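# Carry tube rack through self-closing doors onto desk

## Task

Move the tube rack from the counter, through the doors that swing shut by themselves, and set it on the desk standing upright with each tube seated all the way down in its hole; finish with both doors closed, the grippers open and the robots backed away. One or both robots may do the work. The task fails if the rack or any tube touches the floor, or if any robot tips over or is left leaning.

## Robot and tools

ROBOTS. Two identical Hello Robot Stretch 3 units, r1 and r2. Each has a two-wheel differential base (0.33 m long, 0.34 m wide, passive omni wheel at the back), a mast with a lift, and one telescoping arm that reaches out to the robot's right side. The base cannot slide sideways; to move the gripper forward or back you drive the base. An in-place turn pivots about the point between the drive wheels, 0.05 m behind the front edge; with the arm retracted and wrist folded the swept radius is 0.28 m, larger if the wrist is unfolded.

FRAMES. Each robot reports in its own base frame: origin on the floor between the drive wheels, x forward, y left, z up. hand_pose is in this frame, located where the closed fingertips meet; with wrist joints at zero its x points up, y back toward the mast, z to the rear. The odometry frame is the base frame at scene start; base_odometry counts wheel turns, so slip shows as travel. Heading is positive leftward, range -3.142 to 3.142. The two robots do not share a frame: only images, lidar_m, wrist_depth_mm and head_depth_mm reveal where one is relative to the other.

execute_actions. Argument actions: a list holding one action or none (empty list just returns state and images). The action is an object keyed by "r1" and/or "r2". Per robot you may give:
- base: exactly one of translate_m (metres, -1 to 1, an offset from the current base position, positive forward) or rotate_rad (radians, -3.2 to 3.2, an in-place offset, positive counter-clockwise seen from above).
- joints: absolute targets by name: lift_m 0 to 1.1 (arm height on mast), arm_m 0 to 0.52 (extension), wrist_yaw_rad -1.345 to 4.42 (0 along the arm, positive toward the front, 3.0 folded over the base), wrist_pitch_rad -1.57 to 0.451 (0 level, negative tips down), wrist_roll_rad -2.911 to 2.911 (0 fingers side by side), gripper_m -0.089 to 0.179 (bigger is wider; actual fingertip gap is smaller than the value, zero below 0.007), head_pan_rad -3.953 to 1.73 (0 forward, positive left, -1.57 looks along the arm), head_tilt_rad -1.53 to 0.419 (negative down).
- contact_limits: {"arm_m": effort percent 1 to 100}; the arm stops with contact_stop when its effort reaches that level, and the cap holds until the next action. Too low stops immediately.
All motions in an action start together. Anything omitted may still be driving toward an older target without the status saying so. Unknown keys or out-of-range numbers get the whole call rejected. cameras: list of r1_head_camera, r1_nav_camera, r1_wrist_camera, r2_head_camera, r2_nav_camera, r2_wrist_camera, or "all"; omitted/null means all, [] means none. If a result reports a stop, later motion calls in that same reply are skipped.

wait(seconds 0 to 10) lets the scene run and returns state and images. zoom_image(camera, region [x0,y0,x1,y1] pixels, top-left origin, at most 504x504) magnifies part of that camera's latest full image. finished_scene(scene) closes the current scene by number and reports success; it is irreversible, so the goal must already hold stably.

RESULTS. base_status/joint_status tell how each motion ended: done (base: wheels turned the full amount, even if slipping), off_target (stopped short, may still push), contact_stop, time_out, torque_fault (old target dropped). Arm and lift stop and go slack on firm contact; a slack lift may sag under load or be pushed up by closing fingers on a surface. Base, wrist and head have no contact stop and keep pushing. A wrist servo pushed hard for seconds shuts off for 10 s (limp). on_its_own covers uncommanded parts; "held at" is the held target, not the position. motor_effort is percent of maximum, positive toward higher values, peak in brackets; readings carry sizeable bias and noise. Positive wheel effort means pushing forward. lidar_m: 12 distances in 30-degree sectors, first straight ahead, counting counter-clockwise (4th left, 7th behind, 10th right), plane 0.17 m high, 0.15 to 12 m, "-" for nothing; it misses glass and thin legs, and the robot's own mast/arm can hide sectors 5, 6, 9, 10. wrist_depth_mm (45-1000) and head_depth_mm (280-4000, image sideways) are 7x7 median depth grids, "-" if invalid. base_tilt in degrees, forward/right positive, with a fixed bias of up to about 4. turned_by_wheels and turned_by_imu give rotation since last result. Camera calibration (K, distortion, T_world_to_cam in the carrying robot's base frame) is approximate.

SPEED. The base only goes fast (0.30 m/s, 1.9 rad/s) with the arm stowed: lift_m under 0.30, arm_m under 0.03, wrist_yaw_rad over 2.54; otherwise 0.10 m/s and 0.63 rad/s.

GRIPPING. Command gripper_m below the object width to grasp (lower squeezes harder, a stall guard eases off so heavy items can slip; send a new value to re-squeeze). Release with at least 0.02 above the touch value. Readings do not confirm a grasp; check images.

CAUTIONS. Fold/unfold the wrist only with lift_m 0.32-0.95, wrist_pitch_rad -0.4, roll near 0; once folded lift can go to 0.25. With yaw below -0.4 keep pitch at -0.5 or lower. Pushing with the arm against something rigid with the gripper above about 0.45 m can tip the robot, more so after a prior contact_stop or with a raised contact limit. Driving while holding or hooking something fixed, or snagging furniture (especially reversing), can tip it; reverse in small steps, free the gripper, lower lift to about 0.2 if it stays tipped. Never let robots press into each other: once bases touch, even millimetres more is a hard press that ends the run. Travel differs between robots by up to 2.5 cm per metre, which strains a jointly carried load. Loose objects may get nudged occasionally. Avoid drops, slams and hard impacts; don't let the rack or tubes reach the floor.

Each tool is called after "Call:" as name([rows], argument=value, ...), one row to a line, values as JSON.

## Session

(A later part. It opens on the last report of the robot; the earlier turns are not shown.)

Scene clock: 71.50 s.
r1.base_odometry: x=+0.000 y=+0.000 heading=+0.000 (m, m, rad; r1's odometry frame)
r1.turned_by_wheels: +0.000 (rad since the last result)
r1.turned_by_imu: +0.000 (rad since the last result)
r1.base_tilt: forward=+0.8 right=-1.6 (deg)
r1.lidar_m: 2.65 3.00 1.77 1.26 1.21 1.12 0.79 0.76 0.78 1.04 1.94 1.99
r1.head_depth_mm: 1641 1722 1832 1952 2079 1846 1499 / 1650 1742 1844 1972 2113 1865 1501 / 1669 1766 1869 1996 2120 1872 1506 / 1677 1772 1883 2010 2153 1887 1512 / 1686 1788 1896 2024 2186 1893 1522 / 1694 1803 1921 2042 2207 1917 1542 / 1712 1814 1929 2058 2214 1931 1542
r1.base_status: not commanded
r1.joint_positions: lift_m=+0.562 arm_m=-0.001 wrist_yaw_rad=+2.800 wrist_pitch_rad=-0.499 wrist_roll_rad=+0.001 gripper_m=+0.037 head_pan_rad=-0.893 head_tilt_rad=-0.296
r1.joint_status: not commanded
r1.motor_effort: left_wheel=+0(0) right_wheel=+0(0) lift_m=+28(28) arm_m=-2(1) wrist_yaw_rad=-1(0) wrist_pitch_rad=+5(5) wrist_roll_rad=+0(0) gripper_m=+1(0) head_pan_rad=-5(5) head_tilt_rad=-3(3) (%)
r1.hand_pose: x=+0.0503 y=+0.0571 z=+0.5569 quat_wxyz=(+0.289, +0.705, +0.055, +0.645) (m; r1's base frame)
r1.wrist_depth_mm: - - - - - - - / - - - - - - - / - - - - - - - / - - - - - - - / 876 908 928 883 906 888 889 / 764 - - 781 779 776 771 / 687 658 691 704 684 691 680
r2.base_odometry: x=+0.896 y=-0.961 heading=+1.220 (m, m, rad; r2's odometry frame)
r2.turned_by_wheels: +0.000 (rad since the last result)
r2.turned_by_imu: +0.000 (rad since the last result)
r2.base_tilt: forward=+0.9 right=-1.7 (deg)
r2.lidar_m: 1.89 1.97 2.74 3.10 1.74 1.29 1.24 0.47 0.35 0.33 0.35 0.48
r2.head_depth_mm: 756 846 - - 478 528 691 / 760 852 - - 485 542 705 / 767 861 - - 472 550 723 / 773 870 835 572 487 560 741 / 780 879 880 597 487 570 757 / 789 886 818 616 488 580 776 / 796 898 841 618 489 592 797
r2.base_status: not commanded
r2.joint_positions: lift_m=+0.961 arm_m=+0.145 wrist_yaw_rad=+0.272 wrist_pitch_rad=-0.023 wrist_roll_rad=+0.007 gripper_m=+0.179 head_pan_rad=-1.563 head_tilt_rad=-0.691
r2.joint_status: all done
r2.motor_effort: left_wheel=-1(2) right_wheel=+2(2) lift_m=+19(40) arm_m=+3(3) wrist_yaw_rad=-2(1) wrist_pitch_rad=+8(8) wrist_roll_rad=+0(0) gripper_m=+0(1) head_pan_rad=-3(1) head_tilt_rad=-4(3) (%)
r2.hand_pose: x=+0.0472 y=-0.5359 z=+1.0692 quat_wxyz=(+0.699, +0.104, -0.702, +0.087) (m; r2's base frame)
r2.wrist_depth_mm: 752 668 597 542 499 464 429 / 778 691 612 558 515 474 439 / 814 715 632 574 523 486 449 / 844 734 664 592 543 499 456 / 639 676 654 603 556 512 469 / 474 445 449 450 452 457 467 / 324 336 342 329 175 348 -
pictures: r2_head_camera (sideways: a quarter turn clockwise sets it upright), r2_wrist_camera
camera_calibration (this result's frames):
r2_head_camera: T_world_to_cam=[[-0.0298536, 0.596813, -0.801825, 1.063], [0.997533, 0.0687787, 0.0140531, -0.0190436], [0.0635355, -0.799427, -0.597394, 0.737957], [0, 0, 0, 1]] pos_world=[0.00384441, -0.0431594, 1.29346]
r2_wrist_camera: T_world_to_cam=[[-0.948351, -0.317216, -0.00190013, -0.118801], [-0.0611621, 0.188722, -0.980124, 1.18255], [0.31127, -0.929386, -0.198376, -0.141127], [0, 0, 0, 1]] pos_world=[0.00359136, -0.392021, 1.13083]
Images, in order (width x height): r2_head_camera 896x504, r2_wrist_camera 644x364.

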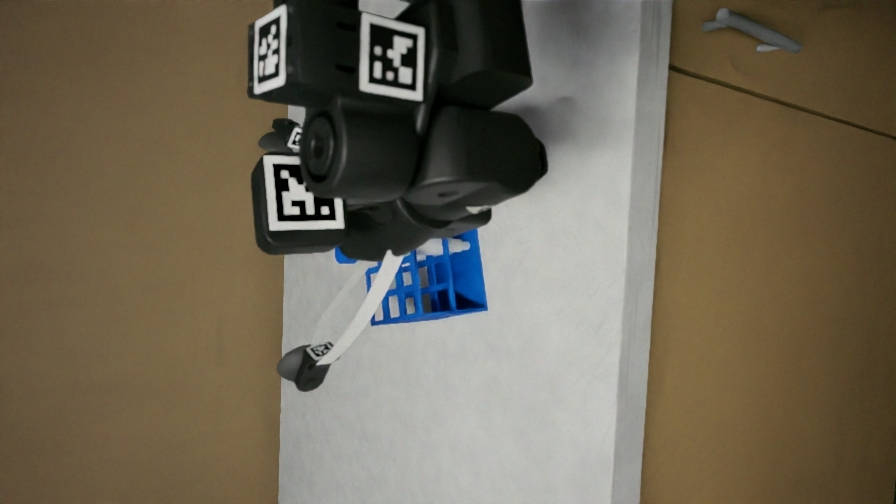

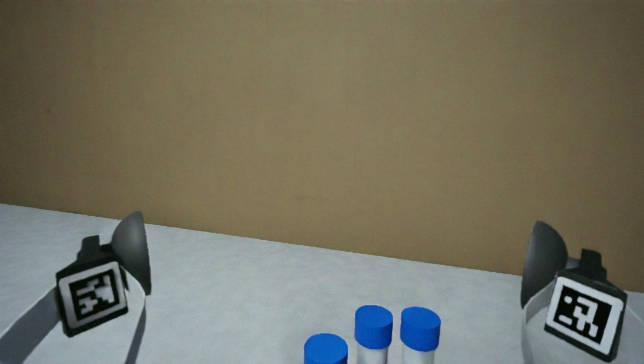

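Call:
execute_actions([
  {"r2":{"joints":{"lift_m":1.03}}},
], cameras=[])

Call:
execute_actions([
  {"r2":{"joints":{"arm_m":0.0}}},
], cameras=[])

Call:
execute_actions([
  {"r2":{"joints":{"lift_m":0.86}}},
], cameras=["r2_head_camera","r2_wrist_camera"])

Scene clock: 77.87 s.
r1.base_odometry: x=+0.000 y=+0.000 heading=+0.000 (m, m, rad; r1's odometry frame)
r1.turned_by_wheels: +0.000 (rad since the last result)
r1.turned_by_imu: -0.001 (rad since the last result)
r1.base_tilt: forward=+0.7 right=-1.7 (deg)
r1.lidar_m: 2.64 3.00 1.76 1.26 1.21 1.11 0.80 0.76 0.78 1.04 1.94 2.00
r1.head_depth_mm: 1630 1723 1825 1950 2097 1848 1492 / 1638 1732 1852 1975 2116 1858 1504 / 1669 1746 1864 1988 2127 1876 1511 / 1674 1772 1891 2007 2133 1884 1523 / 1676 1783 1901 2034 2169 1891 1526 / 1702 1807 1918 2060 2203 1911 1535 / 1723 1808 1927 2066 2221 1926 1545
r1.base_status: not commanded
r1.joint_positions: lift_m=+0.562 arm_m=-0.001 wrist_yaw_rad=+2.800 wrist_pitch_rad=-0.499 wrist_roll_rad=+0.001 gripper_m=+0.037 head_pan_rad=-0.893 head_tilt_rad=-0.296
r1.joint_status: not commanded
r1.motor_effort: left_wheel=+0(0) right_wheel=+1(0) lift_m=+28(27) arm_m=-2(2) wrist_yaw_rad=+0(0) wrist_pitch_rad=+5(5) wrist_roll_rad=+0(0) gripper_m=+0(1) head_pan_rad=-5(5) head_tilt_rad=-2(3) (%)
r1.hand_pose: x=+0.0503 y=+0.0571 z=+0.5569 quat_wxyz=(+0.289, +0.705, +0.055, +0.645) (m; r1's base frame)
r1.wrist_depth_mm: 993 - - - - - - / - - - - - - - / - - - - - - - / - - - - - - - / 863 884 915 882 912 901 882 / 777 - - 765 783 744 770 / 681 679 689 673 668 680 697
r2.base_odometry: x=+0.896 y=-0.961 heading=+1.220 (m, m, rad; r2's odometry frame)
r2.turned_by_wheels: +0.000 (rad since the last result)
r2.turned_by_imu: +0.000 (rad since the last result)
r2.base_tilt: forward=+1.0 right=-1.7 (deg)
r2.lidar_m: 1.90 1.98 2.73 3.08 1.73 1.28 1.24 0.47 0.35 0.34 0.35 0.48
r2.head_depth_mm: 733 - - 601 486 528 692 / 762 - - 592 486 543 707 / 761 - - 573 486 550 722 / 773 888 776 568 486 560 739 / 780 867 837 598 488 568 757 / 788 873 840 618 488 581 775 / 796 898 842 618 489 591 797
r2.base_status: not commanded
r2.joint_positions: lift_m=+1.029 arm_m=+0.145 wrist_yaw_rad=+0.272 wrist_pitch_rad=-0.023 wrist_roll_rad=+0.007 gripper_m=+0.179 head_pan_rad=-1.563 head_tilt_rad=-0.691
r2.joint_status: all done
r2.motor_effort: left_wheel=-1(1) right_wheel=+2(2) lift_m=+48(46) arm_m=+2(2) wrist_yaw_rad=-1(1) wrist_pitch_rad=+8(8) wrist_roll_rad=+0(0) gripper_m=+0(0) head_pan_rad=-2(1) head_tilt_rad=-3(3) (%)
r2.hand_pose: x=+0.0472 y=-0.5359 z=+1.1382 quat_wxyz=(+0.699, +0.104, -0.702, +0.087) (m; r2's base frame)
r2.wrist_depth_mm: 753 666 598 544 500 462 428 / 772 695 617 571 509 473 438 / 811 713 642 572 526 482 447 / 844 749 661 591 538 496 458 / 834 757 684 607 556 518 465 / 616 585 583 589 559 529 467 / 424 444 447 452 456 454 -
pictures: none
No camera images: the call's "cameras" was empty. Leave "cameras" out to get every camera's image.

Scene clock: 80.17 s.
r1.base_odometry: x=+0.000 y=+0.000 heading=+0.000 (m, m, rad; r1's odometry frame)
r1.turned_by_wheels: +0.000 (rad since the last result)
r1.turned_by_imu: -0.001 (rad since the last result)
r1.base_tilt: forward=+0.7 right=-1.5 (deg)
r1.lidar_m: 2.63 2.99 1.77 1.26 1.21 1.11 0.79 0.76 0.78 1.04 1.94 1.99
r1.head_depth_mm: 1639 1729 1831 1943 2088 1849 1498 / 1644 1750 1841 1962 2107 1868 1499 / 1657 1752 1865 1987 2126 1875 1512 / 1671 1769 1888 2015 2144 1882 1511 / 1681 1797 1906 2036 2172 1894 1525 / 1698 1801 1909 2045 2207 1912 1539 / 1720 1813 1939 2058 2220 1929 1544
r1.base_status: not commanded
r1.joint_positions: lift_m=+0.562 arm_m=-0.001 wrist_yaw_rad=+2.800 wrist_pitch_rad=-0.499 wrist_roll_rad=+0.001 gripper_m=+0.037 head_pan_rad=-0.893 head_tilt_rad=-0.296
r1.joint_status: not commanded
r1.motor_effort: left_wheel=+0(0) right_wheel=+1(1) lift_m=+28(28) arm_m=-1(1) wrist_yaw_rad=+0(0) wrist_pitch_rad=+5(5) wrist_roll_rad=+0(0) gripper_m=+0(0) head_pan_rad=-5(5) head_tilt_rad=-3(3) (%)
r1.hand_pose: x=+0.0503 y=+0.0571 z=+0.5569 quat_wxyz=(+0.289, +0.705, +0.055, +0.645) (m; r1's base frame)
r1.wrist_depth_mm: - - - - - - - / - - - - - - - / - - - - - - - / - - - - - - - / 871 907 925 875 892 874 907 / 778 - - 769 767 774 776 / 679 667 676 678 705 671 684
r2.base_odometry: x=+0.896 y=-0.961 heading=+1.220 (m, m, rad; r2's odometry frame)
r2.turned_by_wheels: +0.000 (rad since the last result)
r2.turned_by_imu: +0.000 (rad since the last result)
r2.base_tilt: forward=+0.9 right=-1.6 (deg)
r2.lidar_m: 1.89 1.98 2.74 3.10 1.74 1.29 1.25 0.47 0.35 0.33 0.35 0.48
r2.head_depth_mm: 755 845 912 - - 566 691 / 762 841 - - - - 707 / 768 840 - - - 582 723 / 774 850 - - 473 561 741 / 782 879 836 594 488 570 757 / 789 887 884 617 488 581 776 / 795 896 799 617 489 592 796
r2.base_status: not commanded
r2.joint_positions: lift_m=+1.029 arm_m=+0.002 wrist_yaw_rad=+0.272 wrist_pitch_rad=-0.023 wrist_roll_rad=+0.007 gripper_m=+0.179 head_pan_rad=-1.563 head_tilt_rad=-0.691
r2.joint_status: all done
joint sent to its limit — the command would take r2.arm_m past its lower limit, so that joint was sent only as far as its limit.
r2.motor_effort: left_wheel=-1(1) right_wheel=+2(2) lift_m=+48(48) arm_m=-2(3) wrist_yaw_rad=-1(2) wrist_pitch_rad=+7(8) wrist_roll_rad=+0(0) gripper_m=+0(0) head_pan_rad=-3(2) head_tilt_rad=-4(4) (%)
r2.hand_pose: x=+0.0472 y=-0.3937 z=+1.1382 quat_wxyz=(+0.699, +0.104, -0.702, +0.087) (m; r2's base frame)
r2.wrist_depth_mm: 939 844 755 677 625 579 540 / 981 883 784 707 643 601 551 / - 911 805 727 660 607 570 / - 919 823 763 685 621 579 / 843 887 824 758 692 645 578 / 612 584 584 594 604 600 586 / 427 442 444 429 322 453 -
pictures: none
No camera images: the call's "cameras" was empty. Leave "cameras" out to get every camera's image.

Scene clock: 82.53 s.
r1.base_odometry: x=+0.000 y=+0.000 heading=+0.000 (m, m, rad; r1's odometry frame)
r1.turned_by_wheels: +0.000 (rad since the last result)
r1.turned_by_imu: -0.001 (rad since the last result)
r1.base_tilt: forward=+0.9 right=-1.4 (deg)
r1.lidar_m: 2.63 2.99 1.77 1.26 1.20 1.11 0.80 0.76 0.78 1.04 1.94 2.00
r1.head_depth_mm: 1629 1732 1825 1952 2080 1833 1490 / 1647 1732 1847 1980 2102 1852 1503 / 1659 1759 1872 2002 2131 1883 1515 / 1675 1773 1881 2014 2150 1877 1517 / 1689 1792 1904 2031 2174 1901 1523 / 1699 1796 1920 2064 2204 1910 1535 / 1711 1817 1931 2046 2214 1937 1544
r1.base_status: not commanded
r1.joint_positions: lift_m=+0.562 arm_m=-0.001 wrist_yaw_rad=+2.800 wrist_pitch_rad=-0.499 wrist_roll_rad=+0.001 gripper_m=+0.037 head_pan_rad=-0.893 head_tilt_rad=-0.296
r1.joint_status: not commanded
r1.motor_effort: left_wheel=+0(0) right_wheel=+0(1) lift_m=+29(28) arm_m=-2(1) wrist_yaw_rad=+0(0) wrist_pitch_rad=+4(5) wrist_roll_rad=+0(0) gripper_m=+1(0) head_pan_rad=-5(5) head_tilt_rad=-3(3) (%)
r1.hand_pose: x=+0.0503 y=+0.0571 z=+0.5569 quat_wxyz=(+0.289, +0.705, +0.055, +0.645) (m; r1's base frame)
r1.wrist_depth_mm: - - - - - - - / - - - - - - - / - - - - - - - / - - - - - - - / 872 889 921 893 904 869 893 / 776 - - 772 787 776 762 / 690 672 679 684 681 678 681
r2.base_odometry: x=+0.896 y=-0.961 heading=+1.220 (m, m, rad; r2's odometry frame)
r2.turned_by_wheels: +0.000 (rad since the last result)
r2.turned_by_imu: +0.000 (rad since the last result)
r2.base_tilt: forward=+1.1 right=-1.6 (deg)
r2.lidar_m: 1.90 1.98 2.74 3.09 1.74 1.29 1.24 0.47 0.35 0.33 0.35 0.48
r2.head_depth_mm: 755 844 829 612 485 455 - / 763 853 833 613 486 509 - / 768 862 832 574 501 - - / 776 872 834 568 510 604 759 / 783 879 838 599 488 573 758 / 789 888 840 618 474 581 775 / 794 897 839 617 488 593 796
r2.base_status: not commanded
r2.joint_positions: lift_m=+0.861 arm_m=+0.002 wrist_yaw_rad=+0.272 wrist_pitch_rad=-0.023 wrist_roll_rad=+0.007 gripper_m=+0.179 head_pan_rad=-1.563 head_tilt_rad=-0.691
r2.joint_status: all done
r2.motor_effort: left_wheel=-2(1) right_wheel=+2(2) lift_m=+20(39) arm_m=-2(2) wrist_yaw_rad=-1(1) wrist_pitch_rad=+8(8) wrist_roll_rad=+0(0) gripper_m=+0(0) head_pan_rad=-3(3) head_tilt_rad=-4(3) (%)
r2.hand_pose: x=+0.0472 y=-0.3937 z=+0.9693 quat_wxyz=(+0.699, +0.104, -0.702, +0.087) (m; r2's base frame)
r2.wrist_depth_mm: 955 843 747 689 632 577 545 / 973 866 781 703 648 597 545 / - 908 795 723 287 614 566 / 645 655 671 573 241 607 577 / 361 381 366 337 248 375 383 / 265 250 252 249 250 257 278 / 182 191 192 193 194 195 -
pictures: r2_head_camera (sideways: a quarter turn clockwise sets it upright), r2_wrist_camera
camera_calibration (this result's frames):
r2_head_camera: T_world_to_cam=[[-0.0298537, 0.596846, -0.801801, 1.06297], [0.997533, 0.0687779, 0.0140556, -0.0190468], [0.0635352, -0.799403, -0.597426, 0.737999], [0, 0, 0, 1]] pos_world=[0.00384439, -0.0431591, 1.29346]
r2_wrist_camera: T_world_to_cam=[[-0.948387, -0.317108, -0.00188424, -0.0738717], [-0.0610574, 0.188431, -0.980187, 1.05771], [0.31118, -0.929482, -0.198067, -0.0290985], [0, 0, 0, 1]] pos_world=[0.00357695, -0.249777, 1.03085]
Images, in order (width x height): r2_head_camera 896x504, r2_wrist_camera 644x364.

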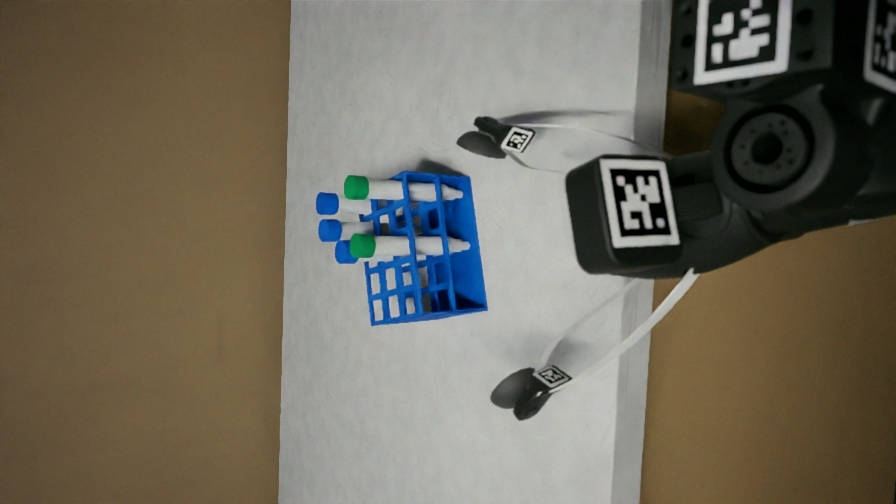

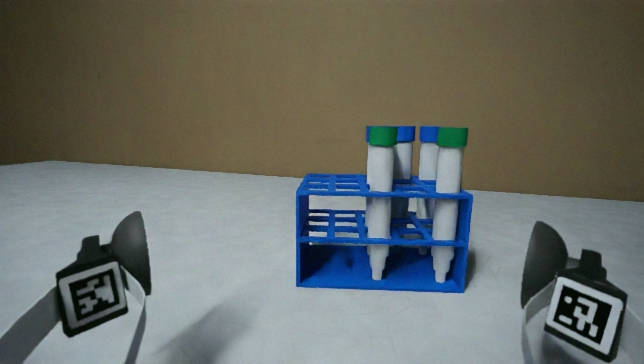

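Call:
execute_actions([
  {"r2":{"joints":{"arm_m":0.135,"lift_m":0.85}}},
], cameras=["r2_head_camera","r2_wrist_camera"])

Scene clock: 87.83 s.
r1.base_odometry: x=+0.000 y=+0.000 heading=+0.000 (m, m, rad; r1's odometry frame)
r1.turned_by_wheels: +0.000 (rad since the last result)
r1.turned_by_imu: -0.001 (rad since the last result)
r1.base_tilt: forward=+0.6 right=-1.5 (deg)
r1.lidar_m: 2.64 3.00 1.77 1.26 1.21 1.11 0.80 0.76 0.78 1.04 1.93 1.99
r1.head_depth_mm: 1638 1729 1839 1955 2084 1847 1495 / 1646 1753 1854 1977 2119 1873 1495 / 1661 1762 1862 1992 2126 1873 1498 / 1671 1771 1879 1996 2152 1884 1522 / 1683 1795 1895 2026 2175 1892 1521 / 1701 1808 1921 2054 2204 1907 1531 / 1721 1807 1928 2068 2211 1918 1543
r1.base_status: not commanded
r1.joint_positions: lift_m=+0.562 arm_m=-0.001 wrist_yaw_rad=+2.800 wrist_pitch_rad=-0.499 wrist_roll_rad=+0.001 gripper_m=+0.037 head_pan_rad=-0.893 head_tilt_rad=-0.296
r1.joint_status: not commanded
r1.motor_effort: left_wheel=+0(0) right_wheel=+1(0) lift_m=+28(28) arm_m=-2(1) wrist_yaw_rad=+0(0) wrist_pitch_rad=+4(5) wrist_roll_rad=+0(0) gripper_m=+1(0) head_pan_rad=-5(5) head_tilt_rad=-3(3) (%)
r1.hand_pose: x=+0.0503 y=+0.0571 z=+0.5569 quat_wxyz=(+0.289, +0.705, +0.055, +0.645) (m; r1's base frame)
r1.wrist_depth_mm: 1000 - - - - - - / - - - - - - - / - - - - - - - / - - - - - - - / 877 900 908 882 901 896 895 / 769 - - 757 757 778 751 / 690 676 672 694 697 691 690
r2.base_odometry: x=+0.896 y=-0.961 heading=+1.220 (m, m, rad; r2's odometry frame)
r2.turned_by_wheels: +0.000 (rad since the last result)
r2.turned_by_imu: +0.000 (rad since the last result)
r2.base_tilt: forward=+1.1 right=-1.6 (deg)
r2.lidar_m: 1.89 1.98 2.73 3.10 1.73 1.29 1.24 0.47 0.35 0.33 0.35 0.48
r2.head_depth_mm: 755 843 829 636 - 551 694 / 761 854 829 638 - 558 706 / 767 861 833 592 - 567 723 / 775 872 834 553 473 561 739 / 782 880 836 595 487 571 757 / 788 886 837 615 488 581 775 / 795 898 839 618 489 592 795
r2.base_status: not commanded
r2.joint_positions: lift_m=+0.851 arm_m=+0.135 wrist_yaw_rad=+0.272 wrist_pitch_rad=-0.023 wrist_roll_rad=+0.007 gripper_m=+0.179 head_pan_rad=-1.563 head_tilt_rad=-0.691
r2.joint_status: all done
r2.motor_effort: left_wheel=-1(2) right_wheel=+2(2) lift_m=+19(20) arm_m=+2(2) wrist_yaw_rad=-2(1) wrist_pitch_rad=+8(8) wrist_roll_rad=+0(0) gripper_m=+0(1) head_pan_rad=-2(3) head_tilt_rad=-3(3) (%)
r2.hand_pose: x=+0.0471 y=-0.5260 z=+0.9593 quat_wxyz=(+0.699, +0.104, -0.702, +0.087) (m; r2's base frame)
r2.wrist_depth_mm: 755 674 609 556 511 474 439 / 787 707 626 576 519 483 448 / 829 727 659 109 158 106 457 / 597 598 617 162 164 485 468 / 330 333 141 116 130 111 351 / - 128 154 136 153 114 254 / 167 167 155 123 123 120 -
pictures: r2_head_camera (sideways: a quarter turn clockwise sets it upright), r2_wrist_camera
camera_calibration (this result's frames):
r2_head_camera: T_world_to_cam=[[-0.0298538, 0.59686, -0.801789, 1.06295], [0.997533, 0.0687778, 0.0140567, -0.0190483], [0.0635352, -0.799392, -0.597441, 0.738018], [0, 0, 0, 1]] pos_world=[0.0038444, -0.0431589, 1.29345]
r2_wrist_camera: T_world_to_cam=[[-0.948411, -0.317037, -0.00188398, -0.115804], [-0.0610422, 0.188431, -0.980188, 1.07284], [0.311111, -0.929506, -0.198063, -0.153998], [0, 0, 0, 1]] pos_world=[0.00356927, -0.382012, 1.02086]
Images, in order (width x height): r2_head_camera 896x504, r2_wrist_camera 644x364.

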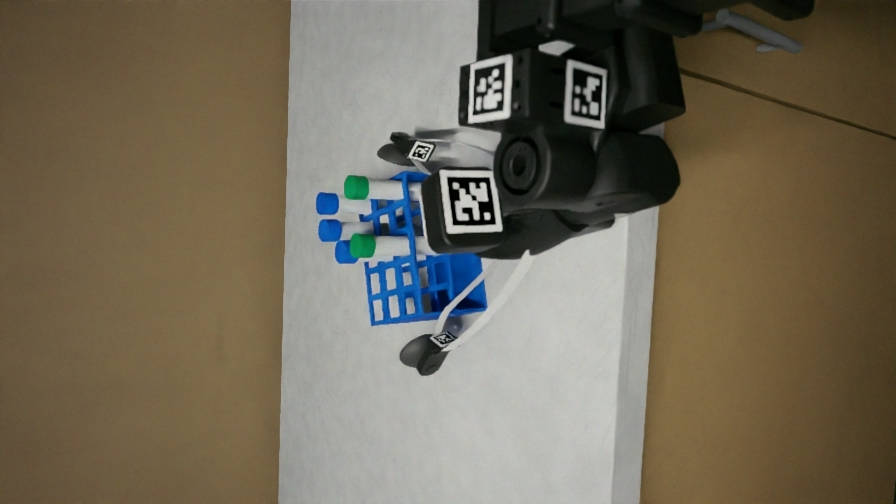

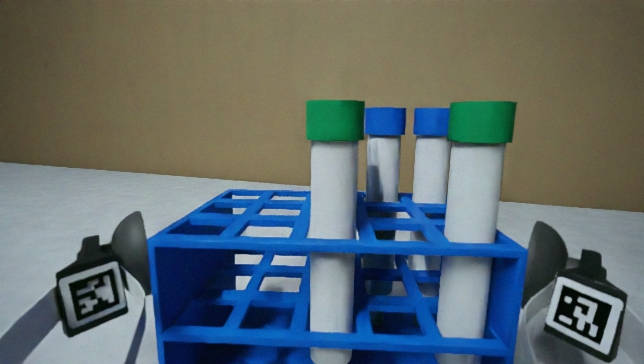

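Good. Grip.

Call:
execute_actions([
  {"r2":{"joints":{"gripper_m":0.05}}},
], cameras=[])

Call:
execute_actions([
  {"r2":{"joints":{"lift_m":0.95}},"r1":{"base":{"rotate_rad":-0.45},"joints":{"head_pan_rad":0,"head_tilt_rad":-0.2}}},
])

Scene clock: 92.20 s.
r1.base_odometry: x=+0.000 y=+0.000 heading=+0.000 (m, m, rad; r1's odometry frame)
r1.turned_by_wheels: +0.000 (rad since the last result)
r1.turned_by_imu: -0.001 (rad since the last result)
r1.base_tilt: forward=+0.9 right=-1.5 (deg)
r1.lidar_m: 2.63 2.99 1.77 1.26 1.20 1.12 0.79 0.76 0.78 1.04 1.94 2.00
r1.head_depth_mm: 1630 1732 1828 1945 2097 1848 1490 / 1655 1749 1851 1967 2114 1867 1494 / 1664 1751 1871 1992 2132 1872 1506 / 1675 1774 1872 2009 2155 1891 1514 / 1685 1790 1900 2029 2177 1900 1525 / 1697 1806 1922 2059 2209 1912 1541 / 1713 1816 1931 2063 2214 1927 1541
r1.base_status: not commanded
r1.joint_positions: lift_m=+0.562 arm_m=-0.001 wrist_yaw_rad=+2.800 wrist_pitch_rad=-0.499 wrist_roll_rad=+0.001 gripper_m=+0.037 head_pan_rad=-0.893 head_tilt_rad=-0.296
r1.joint_status: not commanded
r1.motor_effort: left_wheel=+0(0) right_wheel=+1(0) lift_m=+28(29) arm_m=-2(1) wrist_yaw_rad=+0(0) wrist_pitch_rad=+5(5) wrist_roll_rad=+0(0) gripper_m=+0(1) head_pan_rad=-5(5) head_tilt_rad=-3(3) (%)
r1.hand_pose: x=+0.0503 y=+0.0571 z=+0.5569 quat_wxyz=(+0.289, +0.705, +0.055, +0.645) (m; r1's base frame)
r1.wrist_depth_mm: 994 - - - - - - / - - - - - - - / - - - - - - - / - - - - - - - / 890 918 937 893 913 900 861 / 794 - - 763 763 782 767 / 673 670 681 686 690 686 681
r2.base_odometry: x=+0.896 y=-0.961 heading=+1.220 (m, m, rad; r2's odometry frame)
r2.turned_by_wheels: +0.000 (rad since the last result)
r2.turned_by_imu: +0.000 (rad since the last result)
r2.base_tilt: forward=+1.0 right=-1.7 (deg)
r2.lidar_m: 1.89 1.97 2.73 3.08 1.74 1.28 1.24 0.47 0.35 0.33 0.35 0.48
r2.head_depth_mm: 752 847 829 637 - 549 696 / 760 854 832 637 - 558 708 / 768 862 833 581 - 567 722 / 774 871 837 592 473 560 740 / 780 879 836 574 488 570 757 / 788 887 840 616 488 581 777 / 797 897 839 619 489 592 795
r2.base_status: not commanded
r2.joint_positions: lift_m=+0.851 arm_m=+0.135 wrist_yaw_rad=+0.272 wrist_pitch_rad=-0.023 wrist_roll_rad=+0.007 gripper_m=+0.052 head_pan_rad=-1.563 head_tilt_rad=-0.691
r2.joint_status: all done
r2.motor_effort: left_wheel=-1(2) right_wheel=+2(2) lift_m=+19(19) arm_m=+2(3) wrist_yaw_rad=-2(1) wrist_pitch_rad=+7(8) wrist_roll_rad=+0(0) gripper_m=-34(97) head_pan_rad=-3(2) head_tilt_rad=-3(3) (%)
r2.hand_pose: x=+0.0471 y=-0.5260 z=+0.9593 quat_wxyz=(+0.699, +0.104, -0.702, +0.087) (m; r2's base frame)
r2.wrist_depth_mm: 767 682 612 552 506 468 436 / 798 697 629 571 520 481 452 / 818 726 648 124 171 478 456 / 604 610 618 185 175 495 468 / 331 333 147 130 145 133 348 / 229 - 155 144 153 131 238 / 180 175 157 158 141 163 180
pictures: none
No camera images: the call's "cameras" was empty. Leave "cameras" out to get every camera's image.

Scene clock: 93.93 s.
r1.base_odometry: x=+0.000 y=+0.000 heading=-0.450 (m, m, rad; r1's odometry frame)
r1.turned_by_wheels: -0.450 (rad since the last result)
r1.turned_by_imu: -0.449 (rad since the last result)
r1.base_tilt: forward=+0.9 right=-1.6 (deg)
r1.lidar_m: 2.03 2.87 3.08 1.64 1.23 1.20 1.04 0.78 0.76 0.80 1.12 1.94
r1.head_depth_mm: 1686 1760 1822 1913 2005 2044 1617 / 1767 1845 1922 2023 2121 2075 1625 / 1848 1929 2042 2118 2252 2101 1639 / 1965 2057 2150 2266 2418 2117 1658 / 2072 2162 2288 2403 2553 2132 1645 / 2185 2309 2432 2591 2732 2149 1679 / 2300 2461 2597 2803 2856 2152 1683
r1.base_status: done
r1.joint_positions: lift_m=+0.562 arm_m=-0.001 wrist_yaw_rad=+2.800 wrist_pitch_rad=-0.499 wrist_roll_rad=+0.001 gripper_m=+0.037 head_pan_rad=-0.007 head_tilt_rad=-0.211
r1.joint_status: all done
r1.motor_effort: left_wheel=+2(6) right_wheel=-2(4) lift_m=+29(29) arm_m=-1(1) wrist_yaw_rad=+0(0) wrist_pitch_rad=+5(5) wrist_roll_rad=+0(0) gripper_m=+0(0) head_pan_rad=+5(56) head_tilt_rad=+7(21) (%)
r1.hand_pose: x=+0.0503 y=+0.0571 z=+0.5569 quat_wxyz=(+0.289, +0.705, +0.055, +0.645) (m; r1's base frame)
r1.wrist_depth_mm: - - - - - - - / - - - - - - - / - - - - - - - / - - - - - - - / 878 907 915 887 922 863 877 / 779 - - 795 774 768 780 / 683 677 684 677 685 669 674
r2.base_odometry: x=+0.896 y=-0.961 heading=+1.220 (m, m, rad; r2's odometry frame)
r2.turned_by_wheels: +0.000 (rad since the last result)
r2.turned_by_imu: +0.000 (rad since the last result)
r2.base_tilt: forward=+1.0 right=-1.6 (deg)
r2.lidar_m: 1.89 1.98 2.73 3.09 1.74 1.28 1.24 0.47 0.35 0.34 0.35 0.48
r2.head_depth_mm: 754 846 - - 472 528 691 / 761 855 916 - 472 544 708 / 770 835 - - 473 550 722 / 775 843 533 592 487 560 738 / 781 879 725 617 488 570 759 / 789 888 837 616 488 581 776 / 794 896 838 618 489 592 797
r2.base_status: not commanded
r2.joint_positions: lift_m=+0.949 arm_m=+0.135 wrist_yaw_rad=+0.272 wrist_pitch_rad=-0.029 wrist_roll_rad=+0.007 gripper_m=+0.060 head_pan_rad=-1.563 head_tilt_rad=-0.691
r2.joint_status: all done
r2.on_its_own: gripper_m is held at +0.061, not at your +0.050, by its stall guard, which is still easing
r2.motor_effort: left_wheel=-2(2) right_wheel=+2(2) lift_m=+49(53) arm_m=+2(2) wrist_yaw_rad=-1(2) wrist_pitch_rad=+10(10) wrist_roll_rad=+0(0) gripper_m=-5(35) head_pan_rad=-4(3) head_tilt_rad=-4(3) (%)
r2.hand_pose: x=+0.0471 y=-0.5258 z=+1.0566 quat_wxyz=(+0.700, +0.106, -0.701, +0.085) (m; r2's base frame)
r2.wrist_depth_mm: 759 682 608 559 507 470 435 / 809 698 634 569 526 486 447 / 824 721 651 567 174 482 456 / 847 757 664 173 176 500 470 / 601 601 147 130 146 497 475 / 418 - 155 144 154 132 435 / 320 321 157 158 138 298 329
pictures: r1_head_camera (sideways: a quarter turn clockwise sets it upright), r1_nav_camera (sideways: a quarter turn counterclockwise sets it upright), r1_wrist_camera, r2_head_camera (sideways: a quarter turn clockwise sets it upright), r2_nav_camera (sideways: a quarter turn counterclockwise sets it upright), r2_wrist_camera
camera_calibration (this result's frames):
r1_head_camera: T_world_to_cam=[[-0.240439, 0.0323696, -0.970124, 1.28539], [0.00496048, 0.999472, 0.0321194, -0.0411719], [0.970652, 0.00291045, -0.240472, 0.266295], [0, 0, 0, 1]] pos_world=[0.0507817, -0.00123238, 1.31235]
r1_nav_camera: T_world_to_cam=[[0.24285, -0.0568854, 0.968395, -1.21728], [-0.0501445, -0.997681, -0.0460307, 0.107562], [0.968767, -0.0373812, -0.245139, 0.269062], [0, 0, 0, 1]] pos_world=[0.0403528, 0.0481247, 1.24972]
r1_wrist_camera: T_world_to_cam=[[0.92598, -0.377328, -0.0136286, -0.0204847], [-0.260903, -0.613343, -0.74548, 0.487681], [0.272931, 0.693855, -0.666389, 0.480759], [0, 0, 0, 1]] pos_world=[0.0149919, -0.0421908, 0.68365]
r2_head_camera: T_world_to_cam=[[-0.0298538, 0.59686, -0.801789, 1.06295], [0.997533, 0.0687778, 0.0140567, -0.0190483], [0.0635352, -0.799392, -0.597441, 0.738018], [0, 0, 0, 1]] pos_world=[0.0038444, -0.0431589, 1.29345]
r2_nav_camera: T_world_to_cam=[[0.0132943, -0.628861, 0.777404, -0.974396], [-0.999911, -0.00762693, 0.0109298, 0.0495412], [-0.000944093, -0.77748, -0.628906, 0.777852], [0, 0, 0, 1]] pos_world=[0.063225, -0.00761669, 1.24615]
r2_wrist_camera: T_world_to_cam=[[-0.948444, -0.316936, -0.00220039, -0.115248], [-0.0626498, 0.194279, -0.978944, 1.17007], [0.31069, -0.928336, -0.204119, -0.127499], [0, 0, 0, 1]] pos_world=[0.00361151, -0.382208, 1.11916]
Images, in order (width x height): r1_head_camera 896x504, r1_nav_camera 672x504, r1_wrist_camera 644x364, r2_head_camera 896x504, r2_nav_camera 672x504, r2_wrist_camera 644x364.

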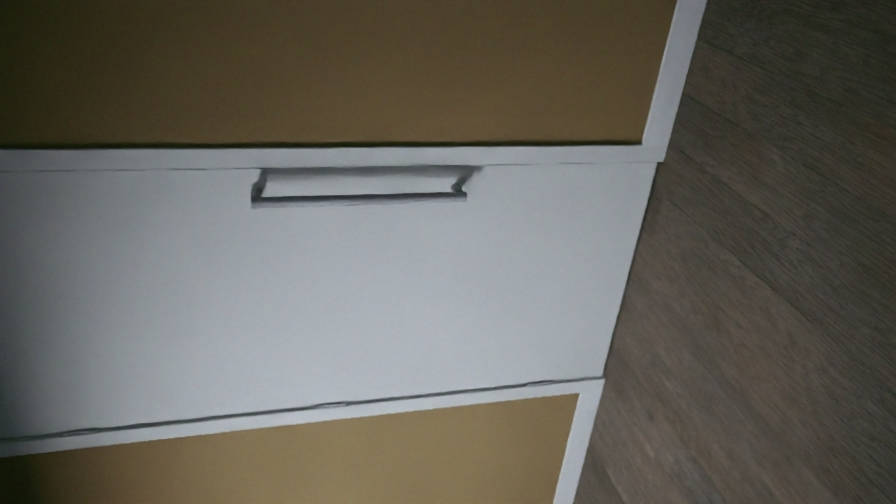

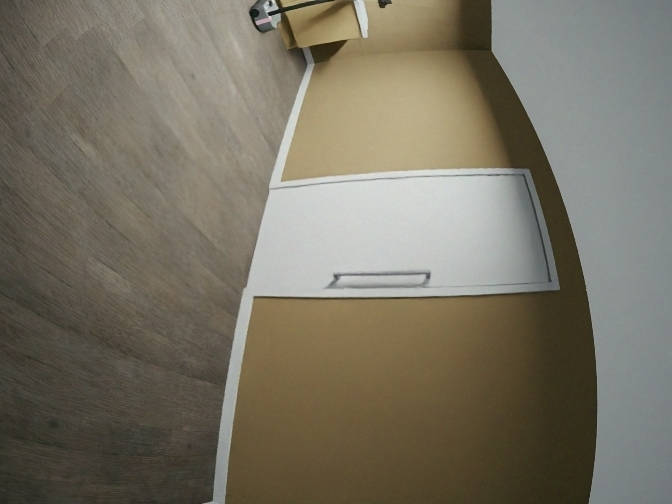

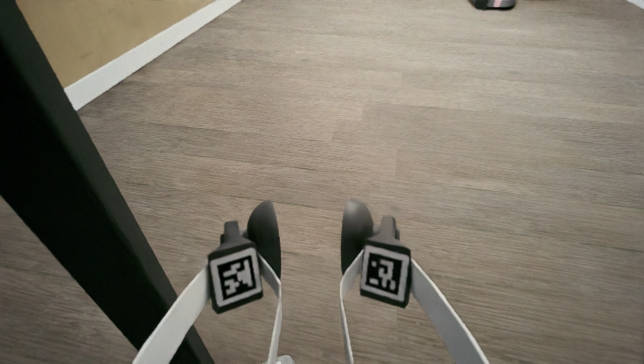

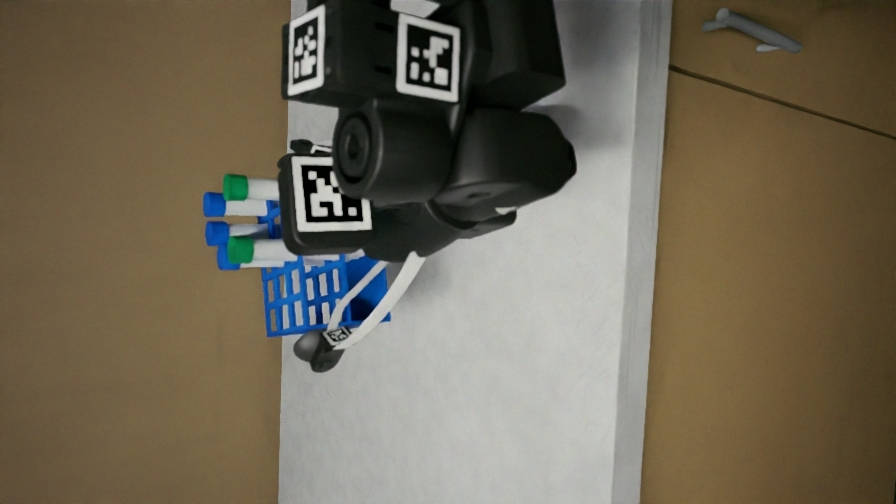

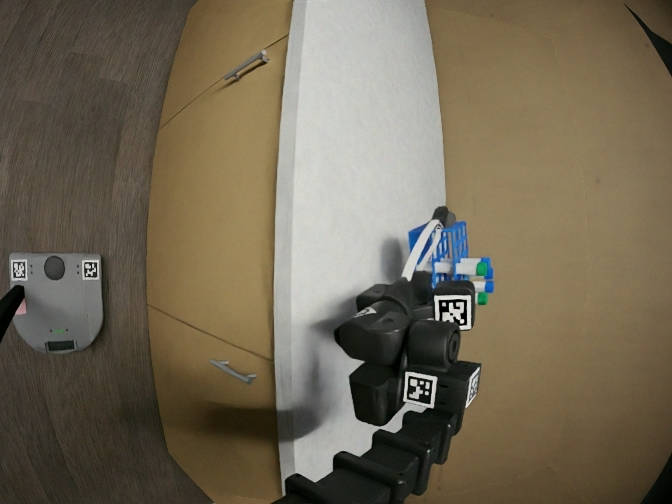

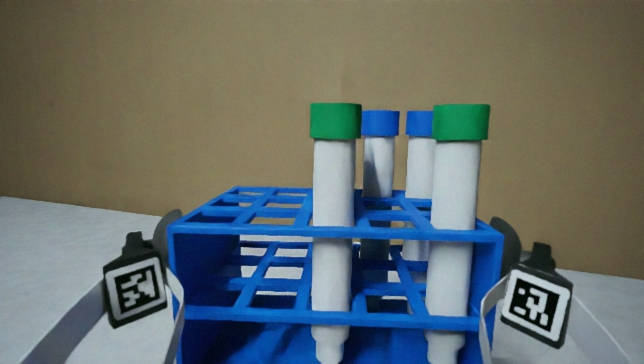

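Call:
execute_actions([
  {"r1":{"base":{"rotate_rad":0.26},"joints":{"wrist_pitch_rad":-0.4,"lift_m":0.8,"wrist_yaw_rad":3.0}},"r2":{"joints":{"lift_m":1.0,"arm_m":0.0}}},
], cameras=[])

Call:
execute_actions([
  {"r1":{"base":{"translate_m":1.0}},"r2":{"base":{"translate_m":0.3}}},
], cameras=[])

Call:
execute_actions([
  {"r1":{"base":{"translate_m":0.32}},"r2":{"joints":{"wrist_yaw_rad":1.57}}},
], cameras=[])

Call:
execute_actions([
  {"r1":{"base":{"rotate_rad":0.75},"joints":{"head_pan_rad":-1.57,"head_tilt_rad":-0.35}}},
], cameras=["r1_head_camera","r1_nav_camera","r2_wrist_camera"])

Scene clock: 133.20 s.
r1.base_odometry: x=+0.000 y=+0.000 heading=-0.190 (m, m, rad; r1's odometry frame)
r1.turned_by_wheels: +0.260 (rad since the last result)
r1.turned_by_imu: +0.257 (rad since the last result)
r1.base_tilt: forward=+0.9 right=-1.6 (deg)
r1.lidar_m: 2.29 3.00 2.28 1.36 1.20 1.20 0.86 0.76 0.76 0.90 1.63 1.94
r1.head_depth_mm: 1886 1966 2030 2121 2228 2073 1621 / 2026 2113 2200 2310 2427 2072 1633 / 2188 2295 2403 2505 2614 2091 1636 / 2386 2510 2655 2797 2847 2115 1649 / 2626 2780 2939 3121 2966 2112 1663 / 2918 3123 3358 3543 3004 2156 1671 / 3270 3502 3790 - 3029 2161 1688
r1.base_status: done
r1.joint_positions: lift_m=+0.799 arm_m=-0.001 wrist_yaw_rad=+2.997 wrist_pitch_rad=-0.420 wrist_roll_rad=+0.001 gripper_m=+0.037 head_pan_rad=-0.007 head_tilt_rad=-0.211
r1.joint_status: all done
r1.motor_effort: left_wheel=-2(6) right_wheel=+3(4) lift_m=+39(40) arm_m=-1(2) wrist_yaw_rad=+2(1) wrist_pitch_rad=+7(9) wrist_roll_rad=+0(0) gripper_m=+0(0) head_pan_rad=+5(5) head_tilt_rad=+7(7) (%)
r1.hand_pose: x=+0.0110 y=+0.0777 z=+0.8116 quat_wxyz=(+0.197, +0.700, +0.097, +0.679) (m; r1's base frame)
r1.wrist_depth_mm: 914 - - - - - - / 990 - - - - - - / - - - - - - - / - - - - - - - / - - - - - - - / - - - - - - - / 988 964 971 961 972 973 982
r2.base_odometry: x=+0.896 y=-0.961 heading=+1.220 (m, m, rad; r2's odometry frame)
r2.turned_by_wheels: +0.000 (rad since the last result)
r2.turned_by_imu: -0.001 (rad since the last result)
r2.base_tilt: forward=+1.0 right=-1.7 (deg)
r2.lidar_m: 1.90 1.97 2.75 3.10 1.73 1.28 1.24 0.47 0.35 0.34 0.35 0.48
r2.head_depth_mm: 755 845 829 - - - 695 / 761 851 876 - - - 739 / 767 829 402 - - - 750 / 774 827 367 - 474 562 740 / 782 878 384 420 487 570 758 / 789 887 885 606 488 581 777 / 796 896 840 618 489 592 798
r2.base_status: not commanded
r2.joint_positions: lift_m=+0.999 arm_m=+0.002 wrist_yaw_rad=+0.272 wrist_pitch_rad=-0.030 wrist_roll_rad=+0.007 gripper_m=+0.094 head_pan_rad=-1.563 head_tilt_rad=-0.691
r2.joint_status: all done
joint sent to its limit — the command would take r2.arm_m past its lower limit, so that joint was sent only as far as its limit.
r2.on_its_own: gripper_m is held at +0.093, not at your +0.050, by its stall guard, which is not easing now
r2.motor_effort: left_wheel=-1(2) right_wheel=+2(2) lift_m=+49(54) arm_m=-2(5) wrist_yaw_rad=+0(1) wrist_pitch_rad=+10(10) wrist_roll_rad=+0(0) gripper_m=-19(19) head_pan_rad=-2(3) head_tilt_rad=-3(3) (%)
r2.hand_pose: x=+0.0471 y=-0.3935 z=+1.1065 quat_wxyz=(+0.700, +0.107, -0.701, +0.085) (m; r2's base frame)
r2.wrist_depth_mm: 946 841 749 684 628 577 540 / 973 852 781 696 649 593 554 / - 892 804 126 174 602 563 / - 952 816 173 177 614 571 / 739 744 148 130 147 613 595 / 513 - 155 144 154 131 531 / 396 388 158 158 138 369 408
pictures: none
No camera images: the call's "cameras" was empty. Leave "cameras" out to get every camera's image.

Scene clock: 144.63 s.
r1.base_odometry: x=+0.982 y=-0.189 heading=-0.190 (m, m, rad; r1's odometry frame)
r1.turned_by_wheels: +0.000 (rad since the last result)
r1.turned_by_imu: +0.007 (rad since the last result)
r1.base_tilt: forward=+0.8 right=-1.4 (deg)
r1.lidar_m: 1.50 2.66 2.18 2.12 1.88 1.88 1.69 1.49 1.50 1.42 1.26 1.25
r1.head_depth_mm: 1219 1271 1326 1383 1450 1518 1563 / 1316 1373 1446 1505 1582 1664 1629 / 1417 1487 1559 1645 1737 1832 1633 / 1561 1633 1739 1838 1961 2006 1646 / 1719 1820 1926 2066 2202 2109 1668 / 1912 2034 2188 2338 2546 2140 1670 / 2173 2316 2506 2738 2858 2160 1692
r1.base_status: done
r1.joint_positions: lift_m=+0.799 arm_m=-0.001 wrist_yaw_rad=+2.997 wrist_pitch_rad=-0.420 wrist_roll_rad=+0.001 gripper_m=+0.037 head_pan_rad=-0.007 head_tilt_rad=-0.211
r1.joint_status: not commanded
r1.motor_effort: left_wheel=-3(5) right_wheel=+2(5) lift_m=+40(39) arm_m=-1(1) wrist_yaw_rad=+2(2) wrist_pitch_rad=+8(7) wrist_roll_rad=+0(0) gripper_m=+0(1) head_pan_rad=+5(4) head_tilt_rad=+8(7) (%)
r1.hand_pose: x=+0.0110 y=+0.0777 z=+0.8116 quat_wxyz=(+0.197, +0.700, +0.097, +0.679) (m; r1's base frame)
r1.wrist_depth_mm: - - - - - - - / - - - - - - - / - - - - - - - / - - - - - - - / - - - - - - - / - - - - - - - / 989 961 993 954 964 963 977
r2.base_odometry: x=+0.999 y=-0.679 heading=+1.220 (m, m, rad; r2's odometry frame)
r2.turned_by_wheels: +0.000 (rad since the last result)
r2.turned_by_imu: +0.000 (rad since the last result)
r2.base_tilt: forward=+1.0 right=-1.7 (deg)
r2.lidar_m: 1.60 1.67 2.30 2.25 2.16 1.59 1.54 0.47 0.35 0.34 0.35 0.48
r2.head_depth_mm: 759 850 830 - - - 700 / 765 859 876 - - - 742 / 771 836 402 - - - 757 / 780 833 367 - 473 567 747 / 786 883 384 420 488 576 766 / 794 893 884 606 488 582 787 / 800 899 841 619 489 597 804
r2.base_status: done
r2.joint_positions: lift_m=+0.999 arm_m=+0.002 wrist_yaw_rad=+0.272 wrist_pitch_rad=-0.030 wrist_roll_rad=+0.007 gripper_m=+0.094 head_pan_rad=-1.563 head_tilt_rad=-0.691
r2.joint_status: not commanded
r2.on_its_own: gripper_m is held at +0.093, not at your +0.050, by its stall guard, which is not easing now
r2.motor_effort: left_wheel=-2(3) right_wheel=+2(7) lift_m=+49(49) arm_m=-2(2) wrist_yaw_rad=+0(0) wrist_pitch_rad=+9(10) wrist_roll_rad=+0(0) gripper_m=-19(19) head_pan_rad=-3(3) head_tilt_rad=-3(3) (%)
r2.hand_pose: x=+0.0471 y=-0.3935 z=+1.1065 quat_wxyz=(+0.700, +0.107, -0.701, +0.085) (m; r2's base frame)
r2.wrist_depth_mm: 940 848 763 691 631 583 542 / 993 874 775 709 653 599 556 / - 899 813 126 174 600 570 / - 925 815 174 177 619 589 / - 742 148 130 147 616 599 / 520 - 155 144 155 131 537 / 396 387 158 158 138 369 405
pictures: none
No camera images: the call's "cameras" was empty. Leave "cameras" out to get every camera's image.

Scene clock: 149.27 s.
r1.base_odometry: x=+1.296 y=-0.249 heading=-0.190 (m, m, rad; r1's odometry frame)
r1.turned_by_wheels: +0.000 (rad since the last result)
r1.turned_by_imu: +0.002 (rad since the last result)
r1.base_tilt: forward=+0.7 right=-1.4 (deg)
r1.lidar_m: 1.25 2.31 1.97 2.36 2.10 2.10 1.95 1.73 1.73 1.18 1.04 1.05
r1.head_depth_mm: 1015 1050 1097 1145 1199 1259 1328 / 1090 1137 1189 1252 1310 1383 1463 / 1183 1235 1299 1363 1445 1539 1571 / 1293 1357 1438 1527 1623 1717 1656 / 1428 1507 1604 1705 1816 1930 1657 / 1588 1700 1814 1962 2108 2106 1670 / 1800 1933 2100 2280 2476 2173 1677
r1.base_status: done
r1.joint_positions: lift_m=+0.799 arm_m=-0.001 wrist_yaw_rad=+2.997 wrist_pitch_rad=-0.420 wrist_roll_rad=+0.001 gripper_m=+0.037 head_pan_rad=-0.007 head_tilt_rad=-0.211
r1.joint_status: not commanded
r1.motor_effort: left_wheel=-2(4) right_wheel=+2(5) lift_m=+40(39) arm_m=-2(2) wrist_yaw_rad=+2(2) wrist_pitch_rad=+7(7) wrist_roll_rad=+0(0) gripper_m=+0(0) head_pan_rad=+4(4) head_tilt_rad=+7(8) (%)
r1.hand_pose: x=+0.0110 y=+0.0777 z=+0.8116 quat_wxyz=(+0.197, +0.700, +0.097, +0.679) (m; r1's base frame)
r1.wrist_depth_mm: - - - - - - - / - - - - - - - / - - - - - - - / - - - - - - - / - - - - - - - / - - - - - - - / 975 - 995 965 964 982 934
r2.base_odometry: x=+0.999 y=-0.679 heading=+1.220 (m, m, rad; r2's odometry frame)
r2.turned_by_wheels: +0.000 (rad since the last result)
r2.turned_by_imu: +0.000 (rad since the last result)
r2.base_tilt: forward=+0.9 right=-1.6 (deg)
r2.lidar_m: 1.59 1.66 2.31 2.05 2.15 1.59 1.54 0.47 0.35 0.34 0.35 0.48
r2.head_depth_mm: 758 848 828 - - 535 700 / 767 860 832 - - - 729 / 773 865 832 640 - - 730 / 779 874 835 614 502 - 751 / 786 884 836 616 503 - 808 / 792 893 839 668 - - 824 / 801 903 841 684 - - 844
r2.base_status: not commanded
r2.joint_positions: lift_m=+0.999 arm_m=+0.002 wrist_yaw_rad=+1.567 wrist_pitch_rad=-0.030 wrist_roll_rad=+0.007 gripper_m=+0.094 head_pan_rad=-1.563 head_tilt_rad=-0.691
r2.joint_status: all done
r2.on_its_own: gripper_m is held at +0.093, not at your +0.050, by its stall guard, which is not easing now
r2.motor_effort: left_wheel=-2(2) right_wheel=+2(2) lift_m=+49(49) arm_m=-2(2) wrist_yaw_rad=+3(4) wrist_pitch_rad=+10(10) wrist_roll_rad=+0(0) gripper_m=-19(19) head_pan_rad=-3(3) head_tilt_rad=-4(4) (%)
r2.hand_pose: x=+0.2341 y=-0.1485 z=+1.1065 quat_wxyz=(+0.507, +0.508, -0.495, +0.490) (m; r2's base frame)
r2.wrist_depth_mm: - - - - - - - / - - - - - - - / - - - 128 174 - - / - - - 173 176 - - / - - 148 131 146 714 924 / - - 155 144 154 132 530 / - - 158 158 138 368 404
pictures: none
No camera images: the call's "cameras" was empty. Leave "cameras" out to get every camera's image.

Scene clock: 151.43 s.
r1.base_odometry: x=+1.296 y=-0.249 heading=+0.560 (m, m, rad; r1's odometry frame)
r1.turned_by_wheels: +0.750 (rad since the last result)
r1.turned_by_imu: +0.748 (rad since the last result)
r1.base_tilt: forward=+0.7 right=-1.4 (deg)
r1.lidar_m: 1.98 2.51 2.17 2.09 2.18 1.79 1.73 1.47 1.08 1.04 1.09 1.51
r1.head_depth_mm: 885 945 1011 1086 1176 1284 1374 / 881 940 1012 1085 1174 1284 1372 / 882 938 1003 1072 1165 1284 1372 / 883 925 998 1075 1175 1279 1384 / 884 941 1009 1085 1180 1277 1393 / 884 939 1009 1085 1181 1275 1391 / 881 938 1006 1083 1173 1277 1384
r1.base_status: done
r1.joint_positions: lift_m=+0.799 arm_m=-0.001 wrist_yaw_rad=+2.997 wrist_pitch_rad=-0.420 wrist_roll_rad=+0.001 gripper_m=+0.037 head_pan_rad=-1.563 head_tilt_rad=-0.346
r1.joint_status: all done
r1.motor_effort: left_wheel=-2(7) right_wheel=+3(5) lift_m=+39(40) arm_m=-2(2) wrist_yaw_rad=+2(1) wrist_pitch_rad=+7(7) wrist_roll_rad=+0(0) gripper_m=+1(1) head_pan_rad=-5(59) head_tilt_rad=-4(20) (%)
r1.hand_pose: x=+0.0110 y=+0.0777 z=+0.8116 quat_wxyz=(+0.197, +0.700, +0.097, +0.679) (m; r1's base frame)
r1.wrist_depth_mm: - - - - - - - / - - - - - - - / - - - - - - - / - - - - - - - / - - - - - - - / - - - - - - - / 977 988 975 965 979 - 956
r2.base_odometry: x=+0.999 y=-0.679 heading=+1.220 (m, m, rad; r2's odometry frame)
r2.turned_by_wheels: +0.000 (rad since the last result)
r2.turned_by_imu: +0.000 (rad since the last result)
r2.base_tilt: forward=+0.9 right=-1.7 (deg)
r2.lidar_m: 1.60 1.67 2.31 2.10 2.15 1.59 1.54 0.48 0.35 0.34 0.35 0.48
r2.head_depth_mm: 759 851 830 - - 535 701 / 766 858 831 - - - 730 / 771 866 832 638 - - 731 / 779 873 834 615 503 - 752 / 787 884 836 617 503 - 807 / 793 892 836 667 - - 823 / 801 904 840 682 - - 841
r2.base_status: not commanded
r2.joint_positions: lift_m=+0.999 arm_m=+0.002 wrist_yaw_rad=+1.567 wrist_pitch_rad=-0.030 wrist_roll_rad=+0.007 gripper_m=+0.094 head_pan_rad=-1.563 head_tilt_rad=-0.691
r2.joint_status: not commanded
r2.on_its_own: gripper_m is held at +0.093, not at your +0.050, by its stall guard, which is not easing now
r2.motor_effort: left_wheel=-2(2) right_wheel=+3(2) lift_m=+49(49) arm_m=-2(3) wrist_yaw_rad=+2(4) wrist_pitch_rad=+10(10) wrist_roll_rad=+0(0) gripper_m=-19(19) head_pan_rad=-3(1) head_tilt_rad=-3(3) (%)
r2.hand_pose: x=+0.2341 y=-0.1485 z=+1.1065 quat_wxyz=(+0.507, +0.508, -0.495, +0.490) (m; r2's base frame)
r2.wrist_depth_mm: - - - - - - - / - - - - - - - / - - - 127 173 - - / - - - 173 177 - - / - - 148 131 146 709 907 / - - 155 144 154 132 535 / - - 158 158 138 369 405
pictures: r1_head_camera (sideways: a quarter turn clockwise sets it upright), r1_nav_camera (sideways: a quarter turn counterclockwise sets it upright), r2_wrist_camera
camera_calibration (this result's frames):
r1_head_camera: T_world_to_cam=[[0.0277409, 0.368928, -0.929044, 1.2301], [0.999468, 0.00573336, 0.0321204, -0.0472342], [0.0171767, -0.92944, -0.368573, 0.438831], [0, 0, 0, 1]] pos_world=[0.00554723, -0.0456826, 1.30608]
r1_nav_camera: T_world_to_cam=[[-0.0522197, -0.371452, 0.926982, -1.1614], [-0.998367, 0.0409307, -0.0398396, 0.105279], [-0.0231435, -0.927549, -0.372983, 0.441497], [0, 0, 0, 1]] pos_world=[0.0546764, -0.0262049, 1.24547]
r2_wrist_camera: T_world_to_cam=[[0.0471039, -0.998888, -0.00222709, -0.152428], [-0.204468, -0.00745955, -0.978845, 1.16044], [0.977739, 0.0465628, -0.204591, 0.164007], [0, 0, 0, 1]] pos_world=[0.0840964, -0.151239, 1.16911]
Images, in order (width x height): r1_head_camera 896x504, r1_nav_camera 672x504, r2_wrist_camera 644x364.

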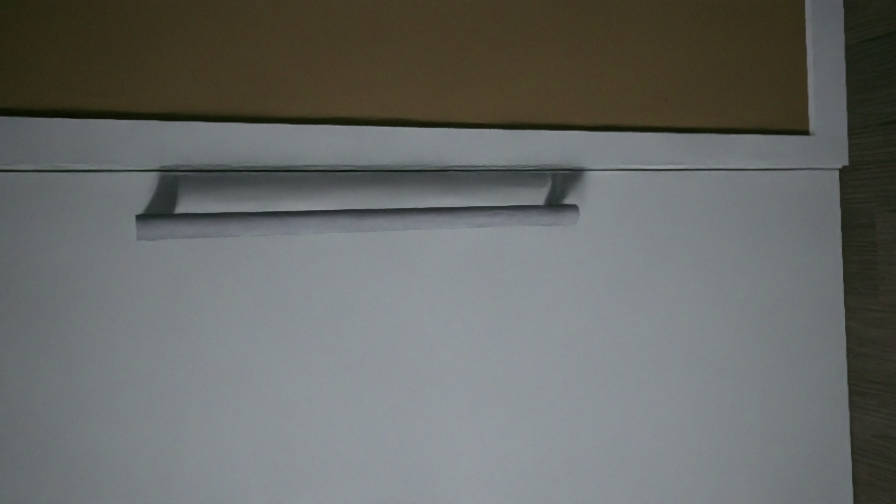

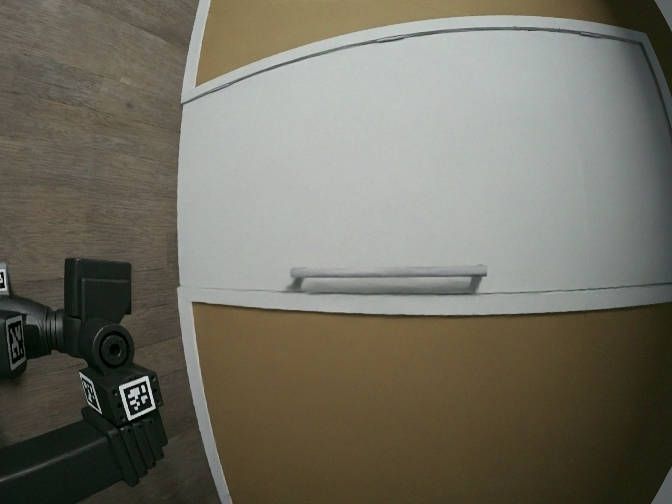

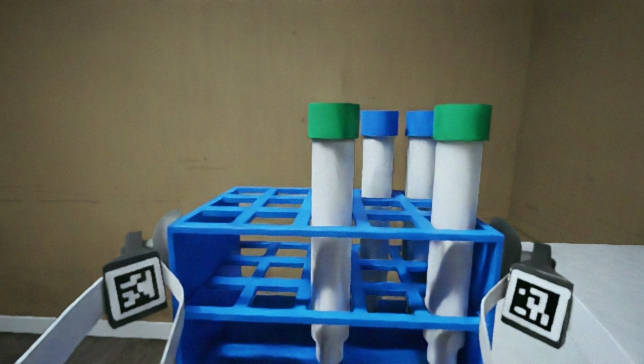

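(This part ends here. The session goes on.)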